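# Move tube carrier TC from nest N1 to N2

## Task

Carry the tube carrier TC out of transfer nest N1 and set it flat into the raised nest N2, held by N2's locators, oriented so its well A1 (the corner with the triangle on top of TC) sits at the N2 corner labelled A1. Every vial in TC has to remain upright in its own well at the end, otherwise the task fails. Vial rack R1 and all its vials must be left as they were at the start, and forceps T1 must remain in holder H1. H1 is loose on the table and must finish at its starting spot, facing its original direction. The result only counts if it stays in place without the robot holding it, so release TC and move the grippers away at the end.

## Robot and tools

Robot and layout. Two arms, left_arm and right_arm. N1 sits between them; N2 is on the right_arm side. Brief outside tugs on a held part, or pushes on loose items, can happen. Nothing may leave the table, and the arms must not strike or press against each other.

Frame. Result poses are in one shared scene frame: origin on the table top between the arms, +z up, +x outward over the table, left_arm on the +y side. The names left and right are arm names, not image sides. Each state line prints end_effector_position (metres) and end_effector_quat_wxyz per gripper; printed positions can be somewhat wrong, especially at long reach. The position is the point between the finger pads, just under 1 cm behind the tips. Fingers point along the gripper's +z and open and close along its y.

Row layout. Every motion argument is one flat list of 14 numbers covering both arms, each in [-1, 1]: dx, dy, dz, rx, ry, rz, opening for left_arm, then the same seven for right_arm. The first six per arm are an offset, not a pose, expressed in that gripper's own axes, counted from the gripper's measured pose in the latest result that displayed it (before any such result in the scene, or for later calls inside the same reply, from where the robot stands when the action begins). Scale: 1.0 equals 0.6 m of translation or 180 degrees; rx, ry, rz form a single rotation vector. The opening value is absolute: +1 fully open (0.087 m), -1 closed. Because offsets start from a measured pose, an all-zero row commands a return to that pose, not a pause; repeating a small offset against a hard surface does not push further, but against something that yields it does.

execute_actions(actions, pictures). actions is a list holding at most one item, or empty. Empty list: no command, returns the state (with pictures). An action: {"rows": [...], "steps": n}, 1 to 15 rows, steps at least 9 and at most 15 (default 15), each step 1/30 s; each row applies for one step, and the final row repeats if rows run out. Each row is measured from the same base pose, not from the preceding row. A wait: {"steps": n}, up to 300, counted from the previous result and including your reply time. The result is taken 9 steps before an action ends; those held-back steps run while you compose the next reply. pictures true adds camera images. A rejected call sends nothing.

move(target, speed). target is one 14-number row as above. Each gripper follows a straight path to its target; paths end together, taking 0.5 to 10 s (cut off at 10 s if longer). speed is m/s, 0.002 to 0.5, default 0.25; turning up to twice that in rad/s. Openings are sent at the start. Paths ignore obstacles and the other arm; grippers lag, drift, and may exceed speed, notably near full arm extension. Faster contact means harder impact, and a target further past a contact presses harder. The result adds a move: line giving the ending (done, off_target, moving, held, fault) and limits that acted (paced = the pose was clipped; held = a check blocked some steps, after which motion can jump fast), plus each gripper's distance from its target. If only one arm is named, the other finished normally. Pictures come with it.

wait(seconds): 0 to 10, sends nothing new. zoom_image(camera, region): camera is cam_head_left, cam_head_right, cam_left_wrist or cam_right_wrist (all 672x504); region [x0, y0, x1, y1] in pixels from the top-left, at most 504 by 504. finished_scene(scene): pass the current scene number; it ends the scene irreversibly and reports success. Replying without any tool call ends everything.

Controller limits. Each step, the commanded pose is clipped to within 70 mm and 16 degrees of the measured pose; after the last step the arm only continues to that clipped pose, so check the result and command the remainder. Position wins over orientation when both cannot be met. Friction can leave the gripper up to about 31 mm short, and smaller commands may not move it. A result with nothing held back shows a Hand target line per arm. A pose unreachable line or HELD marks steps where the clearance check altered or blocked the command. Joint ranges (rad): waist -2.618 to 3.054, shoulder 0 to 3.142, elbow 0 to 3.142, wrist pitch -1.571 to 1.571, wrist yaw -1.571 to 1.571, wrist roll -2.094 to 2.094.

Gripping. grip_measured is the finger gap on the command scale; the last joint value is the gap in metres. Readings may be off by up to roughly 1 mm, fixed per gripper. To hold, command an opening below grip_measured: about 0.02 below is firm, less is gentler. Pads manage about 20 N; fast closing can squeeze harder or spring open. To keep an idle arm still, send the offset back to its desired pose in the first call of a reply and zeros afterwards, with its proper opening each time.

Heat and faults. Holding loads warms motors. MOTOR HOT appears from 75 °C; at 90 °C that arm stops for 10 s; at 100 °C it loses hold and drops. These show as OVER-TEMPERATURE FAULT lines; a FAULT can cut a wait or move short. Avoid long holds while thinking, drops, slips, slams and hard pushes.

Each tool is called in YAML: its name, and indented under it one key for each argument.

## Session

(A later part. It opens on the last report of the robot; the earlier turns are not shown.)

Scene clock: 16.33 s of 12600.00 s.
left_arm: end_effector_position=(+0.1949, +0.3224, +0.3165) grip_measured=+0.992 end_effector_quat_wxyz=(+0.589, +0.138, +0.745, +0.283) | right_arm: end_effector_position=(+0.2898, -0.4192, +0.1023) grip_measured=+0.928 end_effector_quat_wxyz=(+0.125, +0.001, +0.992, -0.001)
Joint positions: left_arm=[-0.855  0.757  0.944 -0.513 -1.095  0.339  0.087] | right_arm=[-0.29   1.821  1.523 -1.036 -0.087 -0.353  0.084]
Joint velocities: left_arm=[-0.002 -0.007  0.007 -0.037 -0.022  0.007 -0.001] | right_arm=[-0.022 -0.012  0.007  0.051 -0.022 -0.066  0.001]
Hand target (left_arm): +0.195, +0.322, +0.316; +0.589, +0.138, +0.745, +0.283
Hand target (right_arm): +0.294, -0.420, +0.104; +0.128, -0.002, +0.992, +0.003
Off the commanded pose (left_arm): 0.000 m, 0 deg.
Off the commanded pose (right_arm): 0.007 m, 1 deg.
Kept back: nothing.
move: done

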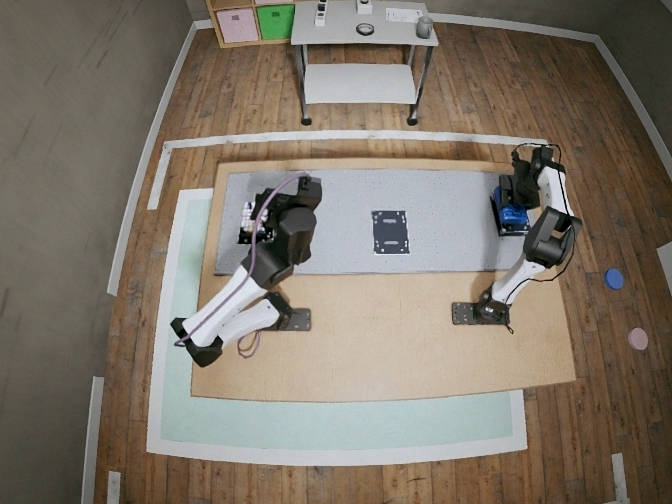

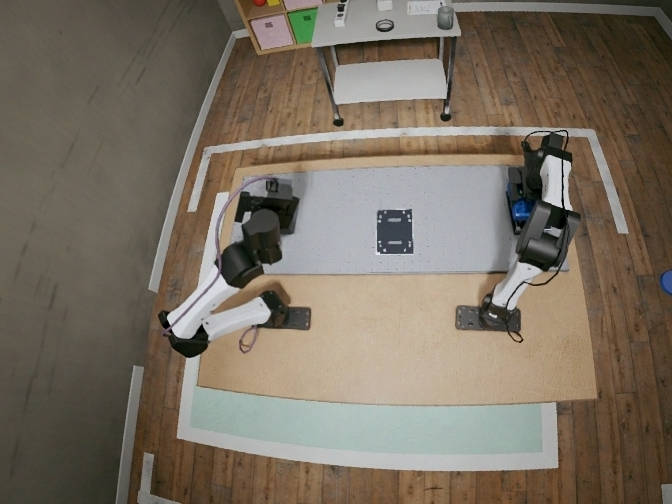

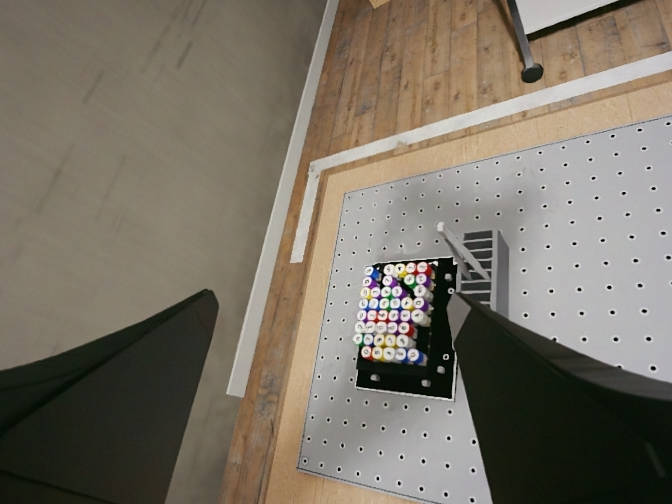

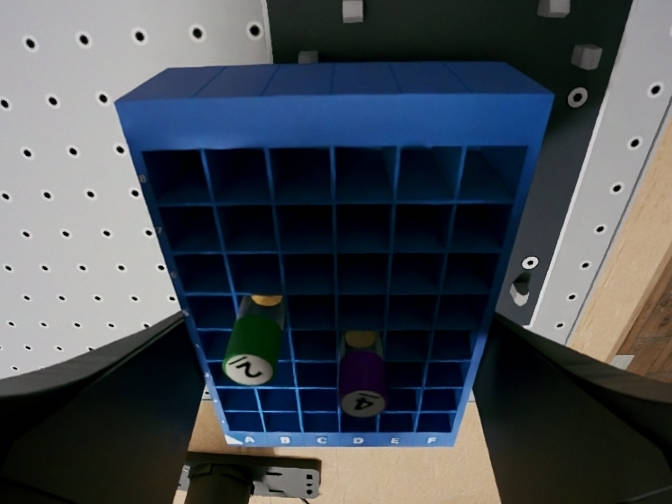

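move:
  target: [0,0,0,0,0,0,1,-0.006,-0.061,0.035,-0.004,0,0,0.89]
  speed: 0.05

Scene clock: 17.77 s of 12600.00 s.
left_arm: end_effector_position=(+0.1950, +0.3223, +0.3166) grip_measured=+0.992 end_effector_quat_wxyz=(+0.589, +0.138, +0.744, +0.282) | right_arm: end_effector_position=(+0.2877, -0.4501, +0.0801) grip_measured=+0.928 end_effector_quat_wxyz=(+0.109, +0.002, +0.994, +0.007)
Joint positions: left_arm=[-0.855  0.757  0.944 -0.511 -1.095  0.339  0.087] | right_arm=[-0.372  1.906  1.547 -1.02  -0.106 -0.432  0.084]
Joint velocities: left_arm=[-0.002 -0.012 -0.002 -0.066  0.037 -0.022  0.   ] | right_arm=[-0.002 -0.012 -0.022  0.022 -0.095 -0.051 -0.001]
Hand target (left_arm): +0.195, +0.322, +0.317; +0.589, +0.138, +0.745, +0.283
Hand target (right_arm): +0.298, -0.456, +0.083; +0.125, +0.000, +0.992, +0.005
Off the commanded pose (left_arm): 0.000 m, 0 deg.
Off the commanded pose (right_arm): 0.013 m, 2 deg.
Kept back: nothing.
move: off_target (right_arm)

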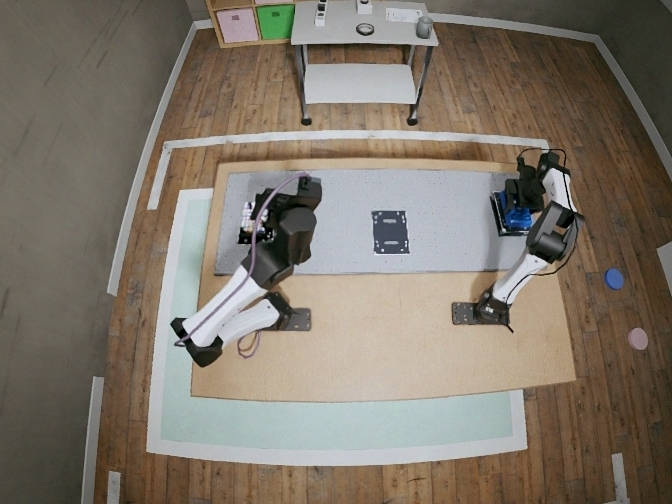

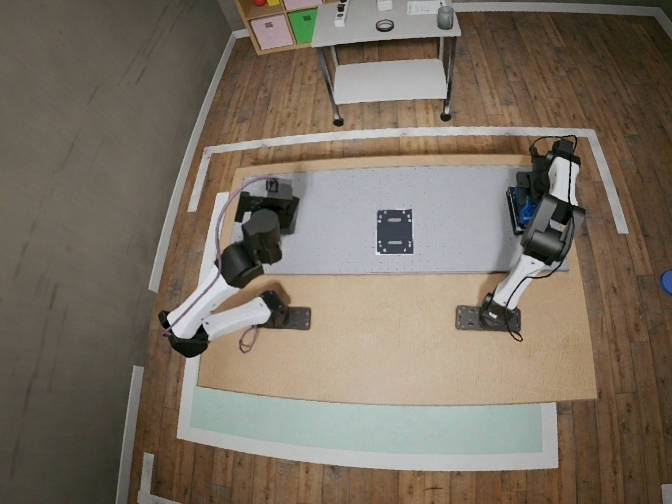

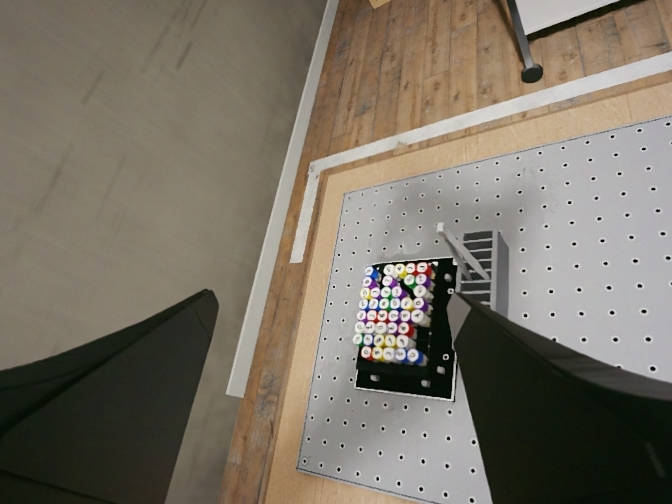

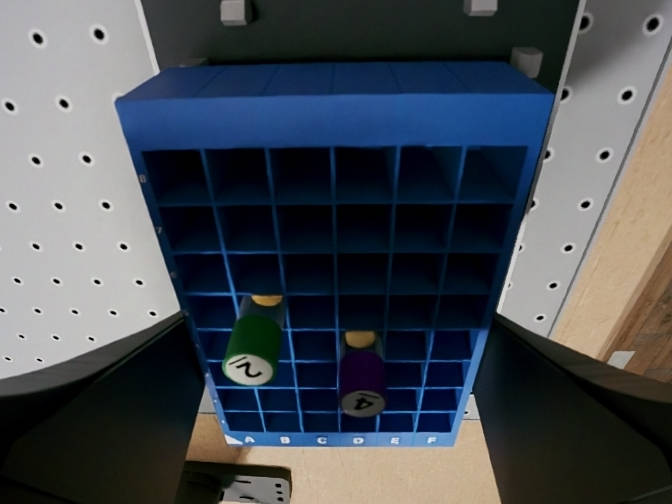

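move:
  target: [0,0,0,0,0,0,1,-0.027,-0.016,-0.006,0,-0.018,0,0.89]
  speed: 0.04

Scene clock: 19.00 s of 12600.00 s.
left_arm: end_effector_position=(+0.1950, +0.3222, +0.3167) grip_measured=+0.992 end_effector_quat_wxyz=(+0.589, +0.138, +0.744, +0.282) | right_arm: end_effector_position=(+0.2935, -0.4543, +0.0857) grip_measured=+0.928 end_effector_quat_wxyz=(+0.124, +0.003, +0.992, +0.008)
Joint positions: left_arm=[-0.855  0.757  0.944 -0.511 -1.095  0.339  0.087] | right_arm=[-0.382  1.906  1.568 -1.015 -0.122 -0.438  0.084]
Joint velocities: left_arm=[-0.017 -0.002 -0.022 -0.081 -0.037 -0.037 -0.001] | right_arm=[-0.002  0.007  0.007 -0.037 -0.095 -0.037 -0.   ]
Hand target (left_arm): +0.195, +0.322, +0.317; +0.589, +0.138, +0.744, +0.282
Hand target (right_arm): +0.302, -0.460, +0.087; +0.137, +0.003, +0.990, +0.006
Off the commanded pose (left_arm): 0.000 m, 0 deg.
Off the commanded pose (right_arm): 0.011 m, 2 deg.
Kept back: nothing.
move: off_target (right_arm)

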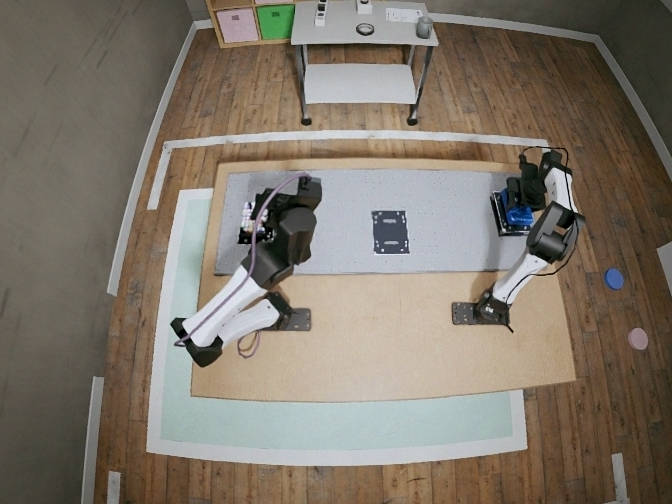

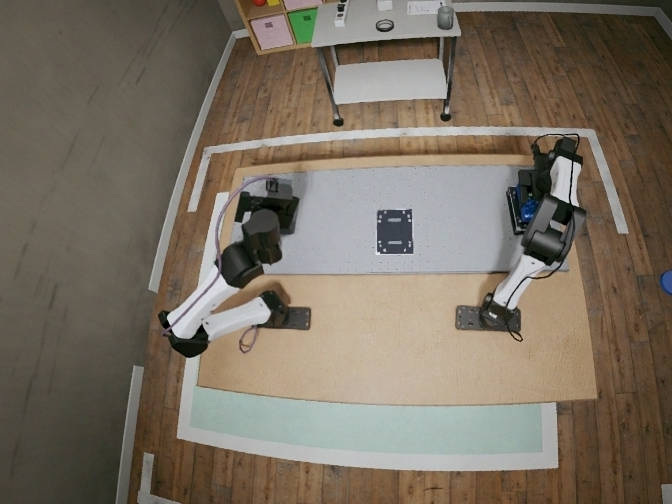

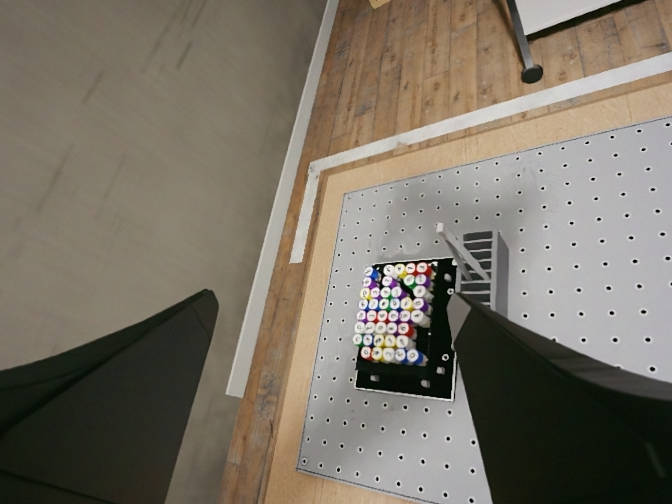

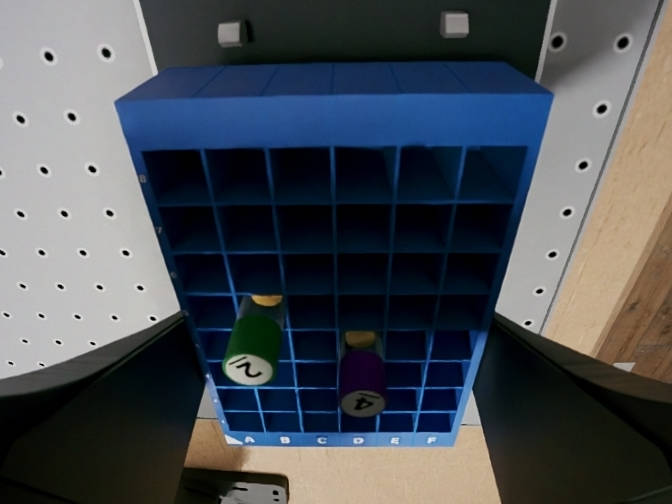

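move:
  target: [0,0,0,0,0,0,1,0,-0.008,0.03,0,-0.004,-0.006,0.89]
  speed: 0.03

Scene clock: 20.23 s of 12600.00 s.
left_arm: end_effector_position=(+0.1951, +0.3222, +0.3169) grip_measured=+0.992 end_effector_quat_wxyz=(+0.590, +0.137, +0.744, +0.282) | right_arm: end_effector_position=(+0.2978, -0.4571, +0.0782) grip_measured=+0.928 end_effector_quat_wxyz=(+0.134, -0.006, +0.991, +0.002)
Joint positions: left_arm=[-0.855  0.757  0.944 -0.51  -1.095  0.339  0.087] | right_arm=[-0.382  1.906  1.536 -0.961 -0.122 -0.455  0.084]
Joint velocities: left_arm=[-0.007 -0.007 -0.017 -0.081  0.051  0.037 -0.   ] | right_arm=[-0.017 -0.002  0.002 -0.022  0.066  0.007 -0.001]
Hand target (left_arm): +0.195, +0.322, +0.317; +0.589, +0.138, +0.744, +0.282
Hand target (right_arm): +0.298, -0.459, +0.068; +0.130, -0.006, +0.991, +0.006
Off the commanded pose (left_arm): 0.000 m, 0 deg.
Off the commanded pose (right_arm): 0.010 m, 1 deg.
Kept back: nothing.
move: done

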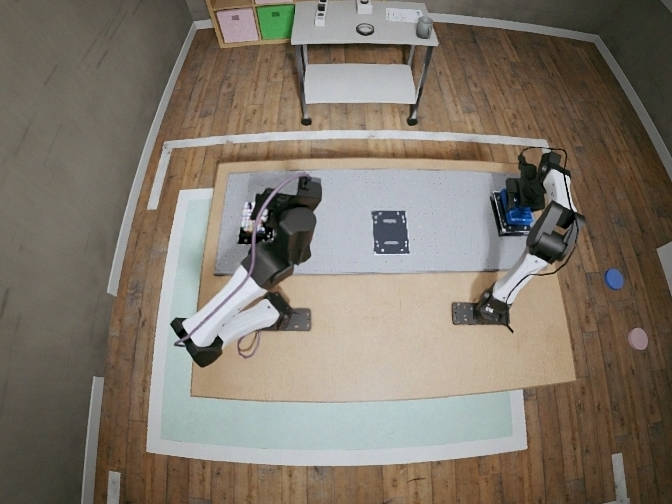

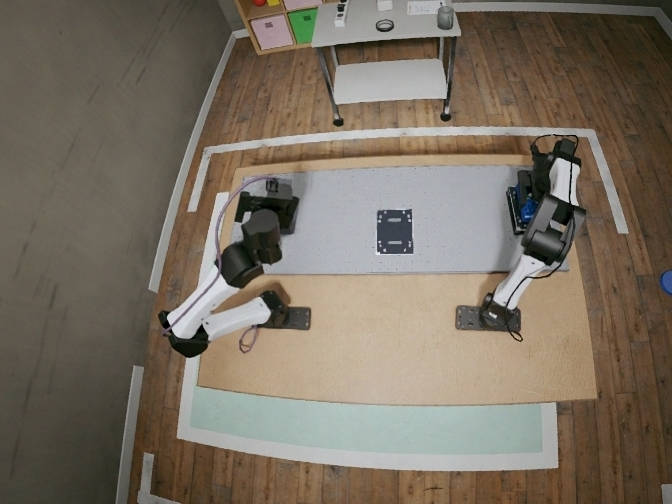

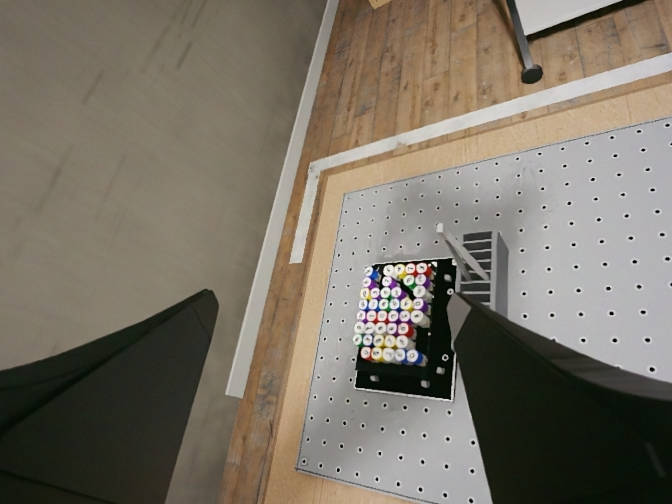

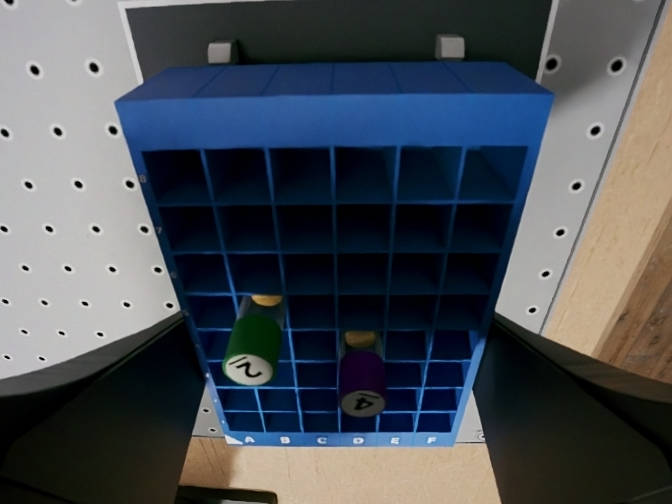

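move:
  target: [0,0,0,0,0,0,1,0.016,-0.003,0.045,-0.003,0.007,0,0.89]
  speed: 0.025

Scene clock: 21.90 s of 12600.00 s.
left_arm: end_effector_position=(+0.1952, +0.3221, +0.3170) grip_measured=+0.992 end_effector_quat_wxyz=(+0.590, +0.137, +0.744, +0.282) | right_arm: end_effector_position=(+0.2958, -0.4572, +0.0620) grip_measured=+0.928 end_effector_quat_wxyz=(+0.128, -0.009, +0.992, +0.002)
Joint positions: left_arm=[-0.855  0.757  0.944 -0.508 -1.095  0.339  0.087] | right_arm=[-0.382  1.918  1.49  -0.913 -0.118 -0.462  0.084]
Joint velocities: left_arm=[ 0.012  0.017 -0.007 -0.022  0.007  0.066 -0.   ] | right_arm=[ 0.007 -0.017  0.012 -0.007  0.022  0.037  0.001]
Hand target (left_arm): +0.195, +0.322, +0.317; +0.590, +0.137, +0.744, +0.282
Hand target (right_arm): +0.295, -0.458, +0.050; +0.123, -0.007, +0.992, +0.007
Off the commanded pose (left_arm): 0.000 m, 0 deg.
Off the commanded pose (right_arm): 0.013 m, 1 deg.
Kept back: nothing.
move: off_target (right_arm)

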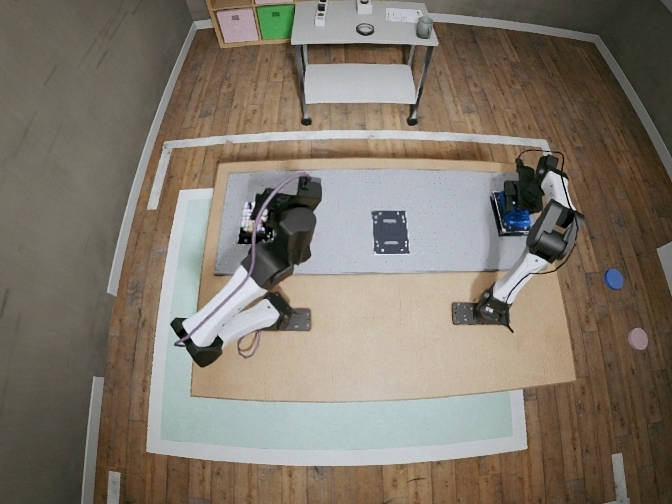

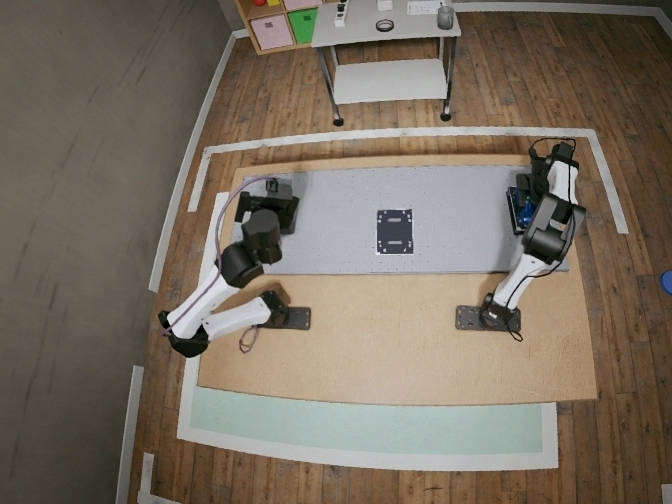

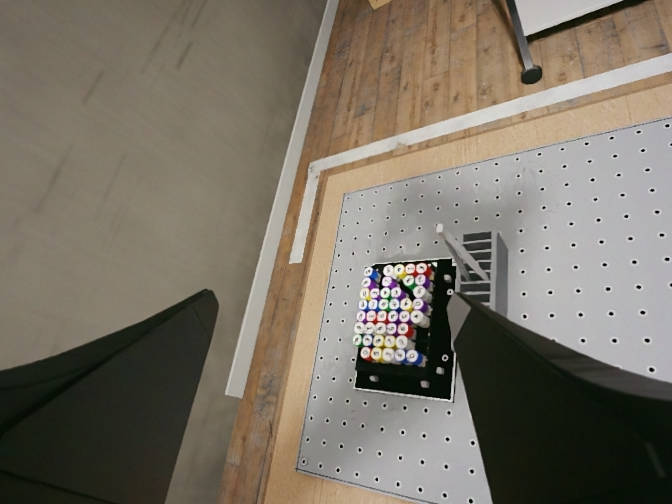

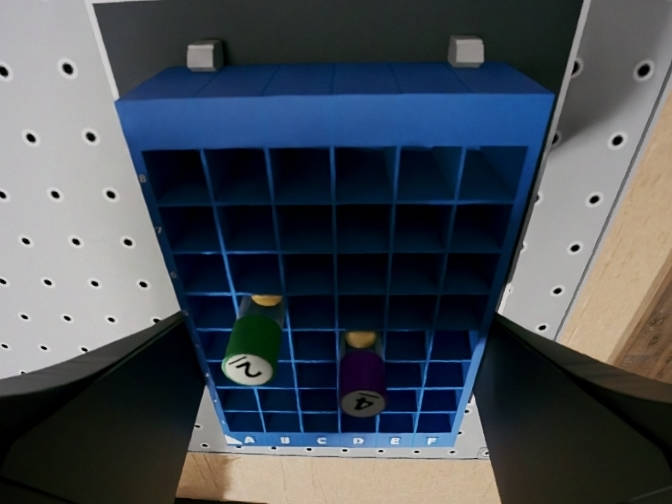

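Matches the seated view. Release and lift.

move:
  target: [0,0,0,0,0,0,1,0,0,0,0,0,0,1]

move:
  target: [0,0,0,0,0,0,1,-0.03,-0.002,-0.15,0,0,0,1]
  speed: 0.07

move:
  target: [0,0,0,0,0,0,1,0.05,0.3,-0.04,0,0,0,1]

Scene clock: 22.97 s of 12600.00 s.
left_arm: end_effector_position=(+0.1952, +0.3220, +0.3171) grip_measured=+0.992 end_effector_quat_wxyz=(+0.590, +0.137, +0.744, +0.281) | right_arm: end_effector_position=(+0.2958, -0.4572, +0.0620) grip_measured=+0.982 end_effector_quat_wxyz=(+0.128, -0.009, +0.992, +0.002)
Joint positions: left_arm=[-0.855  0.757  0.944 -0.508 -1.095  0.339  0.087] | right_arm=[-0.382  1.918  1.49  -0.913 -0.118 -0.462  0.087]
Joint velocities: left_arm=[-0.007 -0.002 -0.012 -0.007  0.037 -0.022 -0.001] | right_arm=[-0.002 -0.017 -0.007  0.022  0.022 -0.037 -0.001]
Hand target (left_arm): +0.195, +0.322, +0.317; +0.590, +0.137, +0.744, +0.282
Hand target (right_arm): +0.296, -0.457, +0.062; +0.128, -0.009, +0.992, +0.002
Off the commanded pose (left_arm): 0.000 m, 0 deg.
Off the commanded pose (right_arm): 0.000 m, 0 deg.
Kept back: nothing.
move: done

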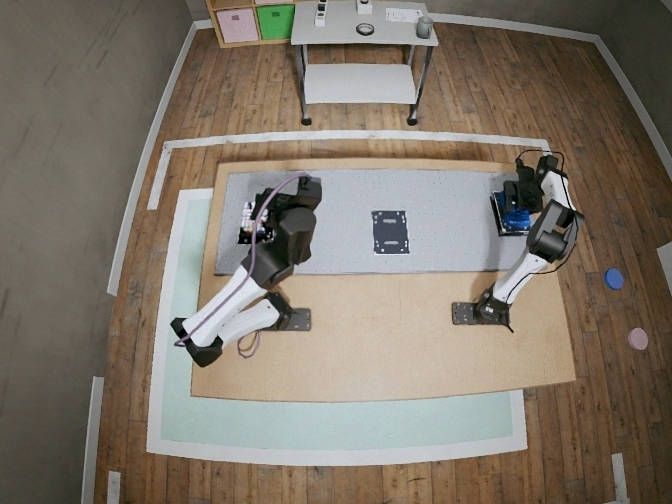

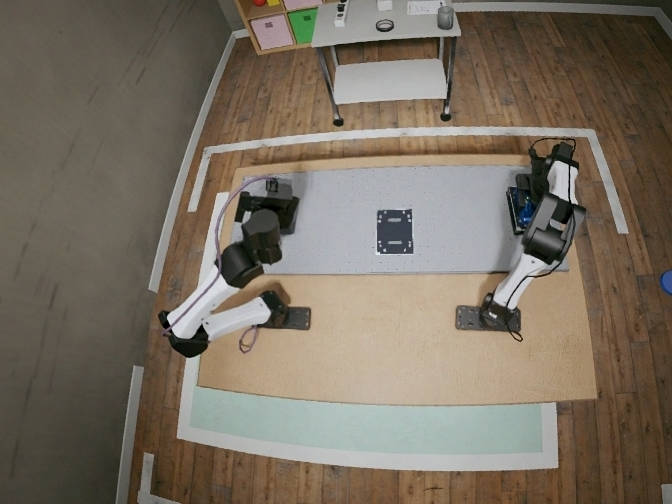

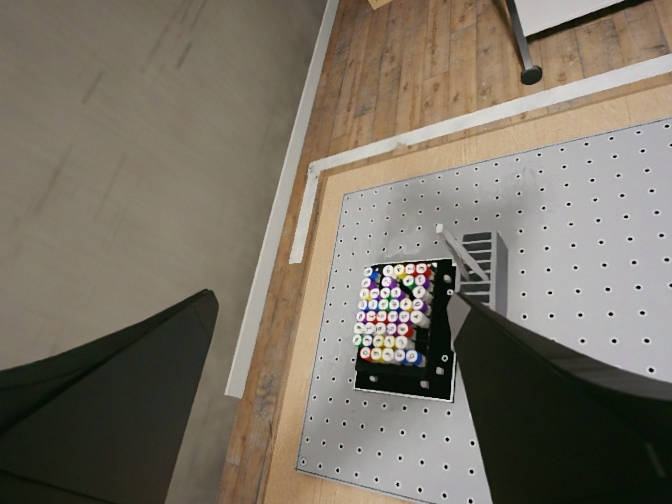

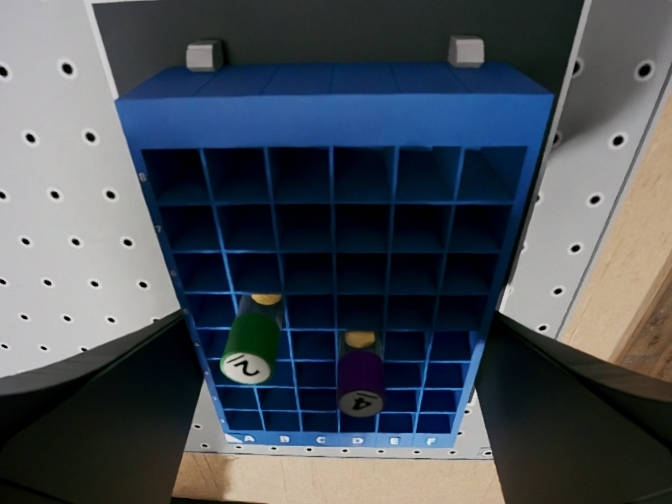

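Scene clock: 24.83 s of 12600.00 s.
left_arm: end_effector_position=(+0.1953, +0.3220, +0.3172) grip_measured=+0.992 end_effector_quat_wxyz=(+0.591, +0.136, +0.744, +0.281) | right_arm: end_effector_position=(+0.2929, -0.4560, +0.1431) grip_measured=+0.982 end_effector_quat_wxyz=(+0.119, -0.011, +0.993, +0.006)
Joint positions: left_arm=[-0.855  0.757  0.944 -0.506 -1.095  0.339  0.087] | right_arm=[-0.382  1.918  1.814 -1.259 -0.118 -0.467  0.087]
Joint velocities: left_arm=[-0.002  0.007  0.007 -0.081 -0.007  0.007 -0.001] | right_arm=[-0.012  0.017 -0.012 -0.037 -0.007 -0.022 -0.   ]
Hand target (left_arm): +0.195, +0.322, +0.317; +0.590, +0.137, +0.744, +0.281
Hand target (right_arm): +0.291, -0.460, +0.154; +0.128, -0.009, +0.992, +0.002
Off the commanded pose (left_arm): 0.000 m, 0 deg.
Off the commanded pose (right_arm): 0.011 m, 1 deg.
Kept back: nothing.
move: off_target (right_arm)

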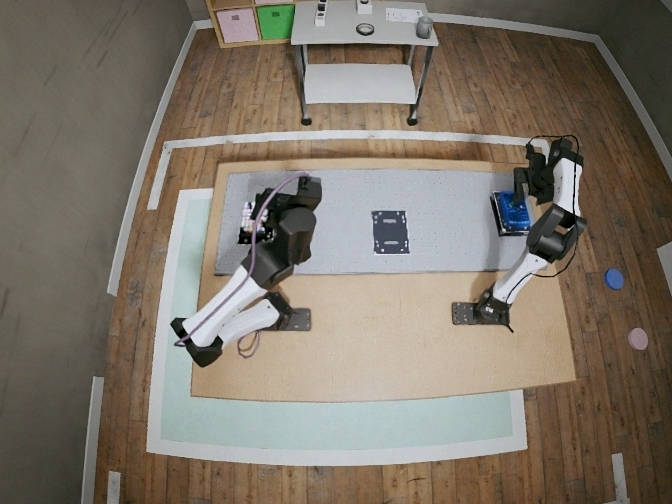

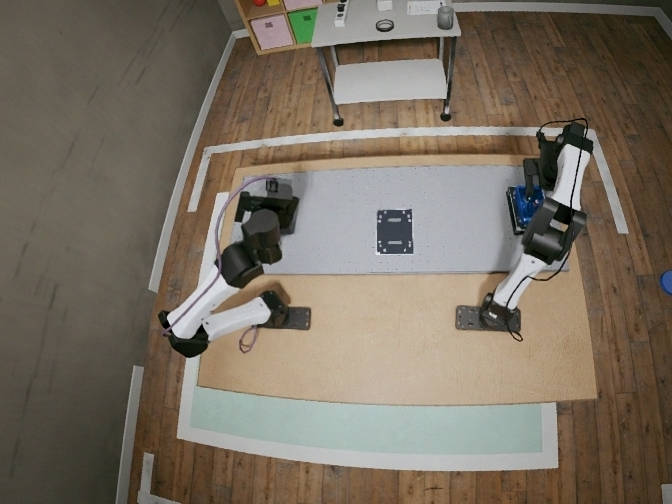

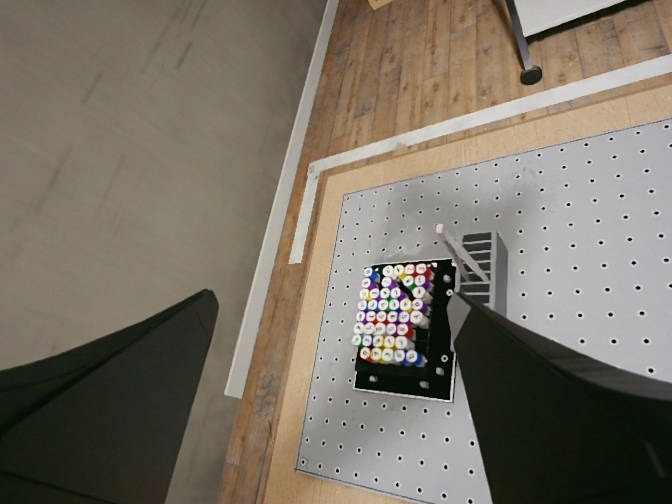

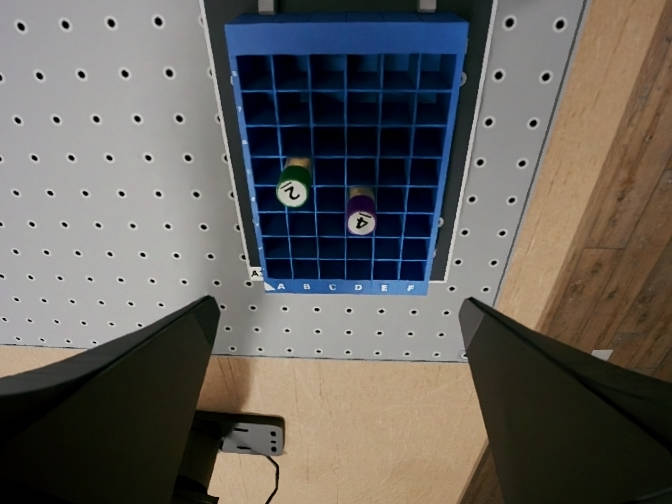

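Scene clock: 26.23 s of 12600.00 s.
left_arm: end_effector_position=(+0.1953, +0.3219, +0.3174) grip_measured=+0.992 end_effector_quat_wxyz=(+0.591, +0.136, +0.744, +0.281) | right_arm: end_effector_position=(+0.2606, -0.2752, +0.1621) grip_measured=+0.982 end_effector_quat_wxyz=(+0.119, -0.015, +0.993, +0.012)
Joint positions: left_arm=[-0.855  0.757  0.944 -0.505 -1.095  0.339  0.087] | right_arm=[ 0.118  1.638  1.547 -1.241 -0.018  0.016  0.087]
Joint velocities: left_arm=[-0.002 -0.012 -0.007 -0.066 -0.022 -0.007  0.001] | right_arm=[-0.012  0.012 -0.012 -0.007  0.007  0.037  0.001]
Hand target (left_arm): +0.195, +0.322, +0.317; +0.591, +0.136, +0.744, +0.281
Hand target (right_arm): +0.256, -0.276, +0.163; +0.120, -0.011, +0.993, +0.008
Off the commanded pose (left_arm): 0.000 m, 0 deg.
Off the commanded pose (right_arm): 0.007 m, 1 deg.
Kept back: nothing.
move: done

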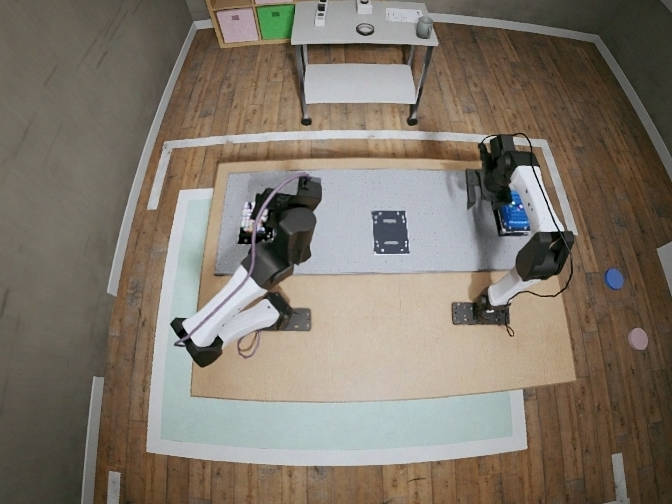

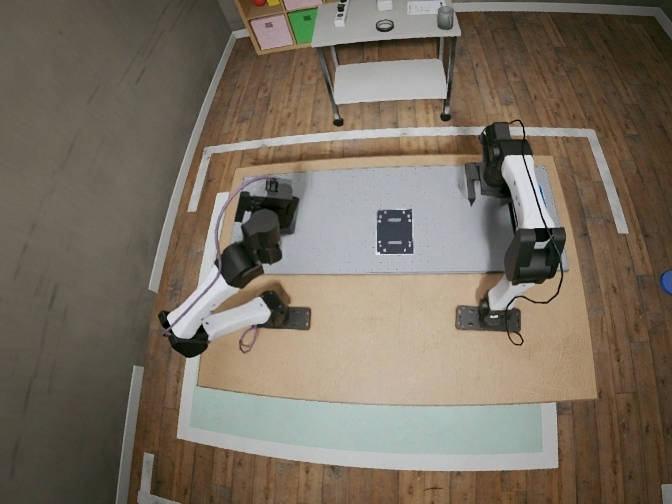

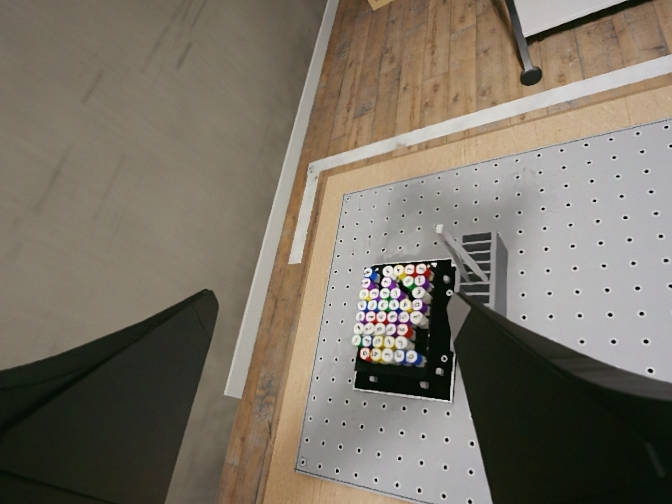

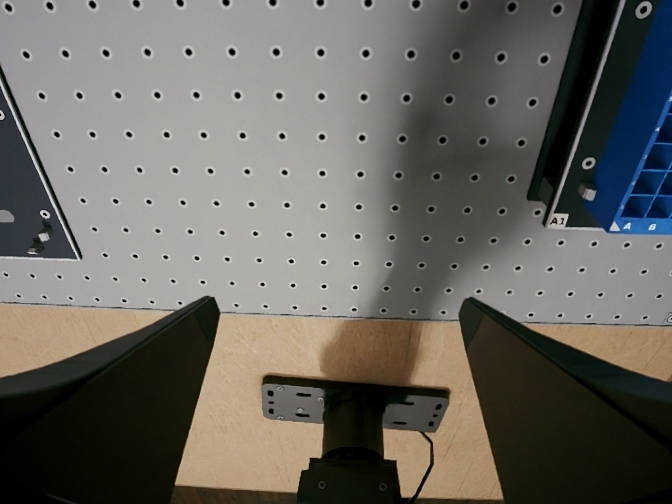

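finished_scene:
  scene: 1

The scene is finished: the task was done.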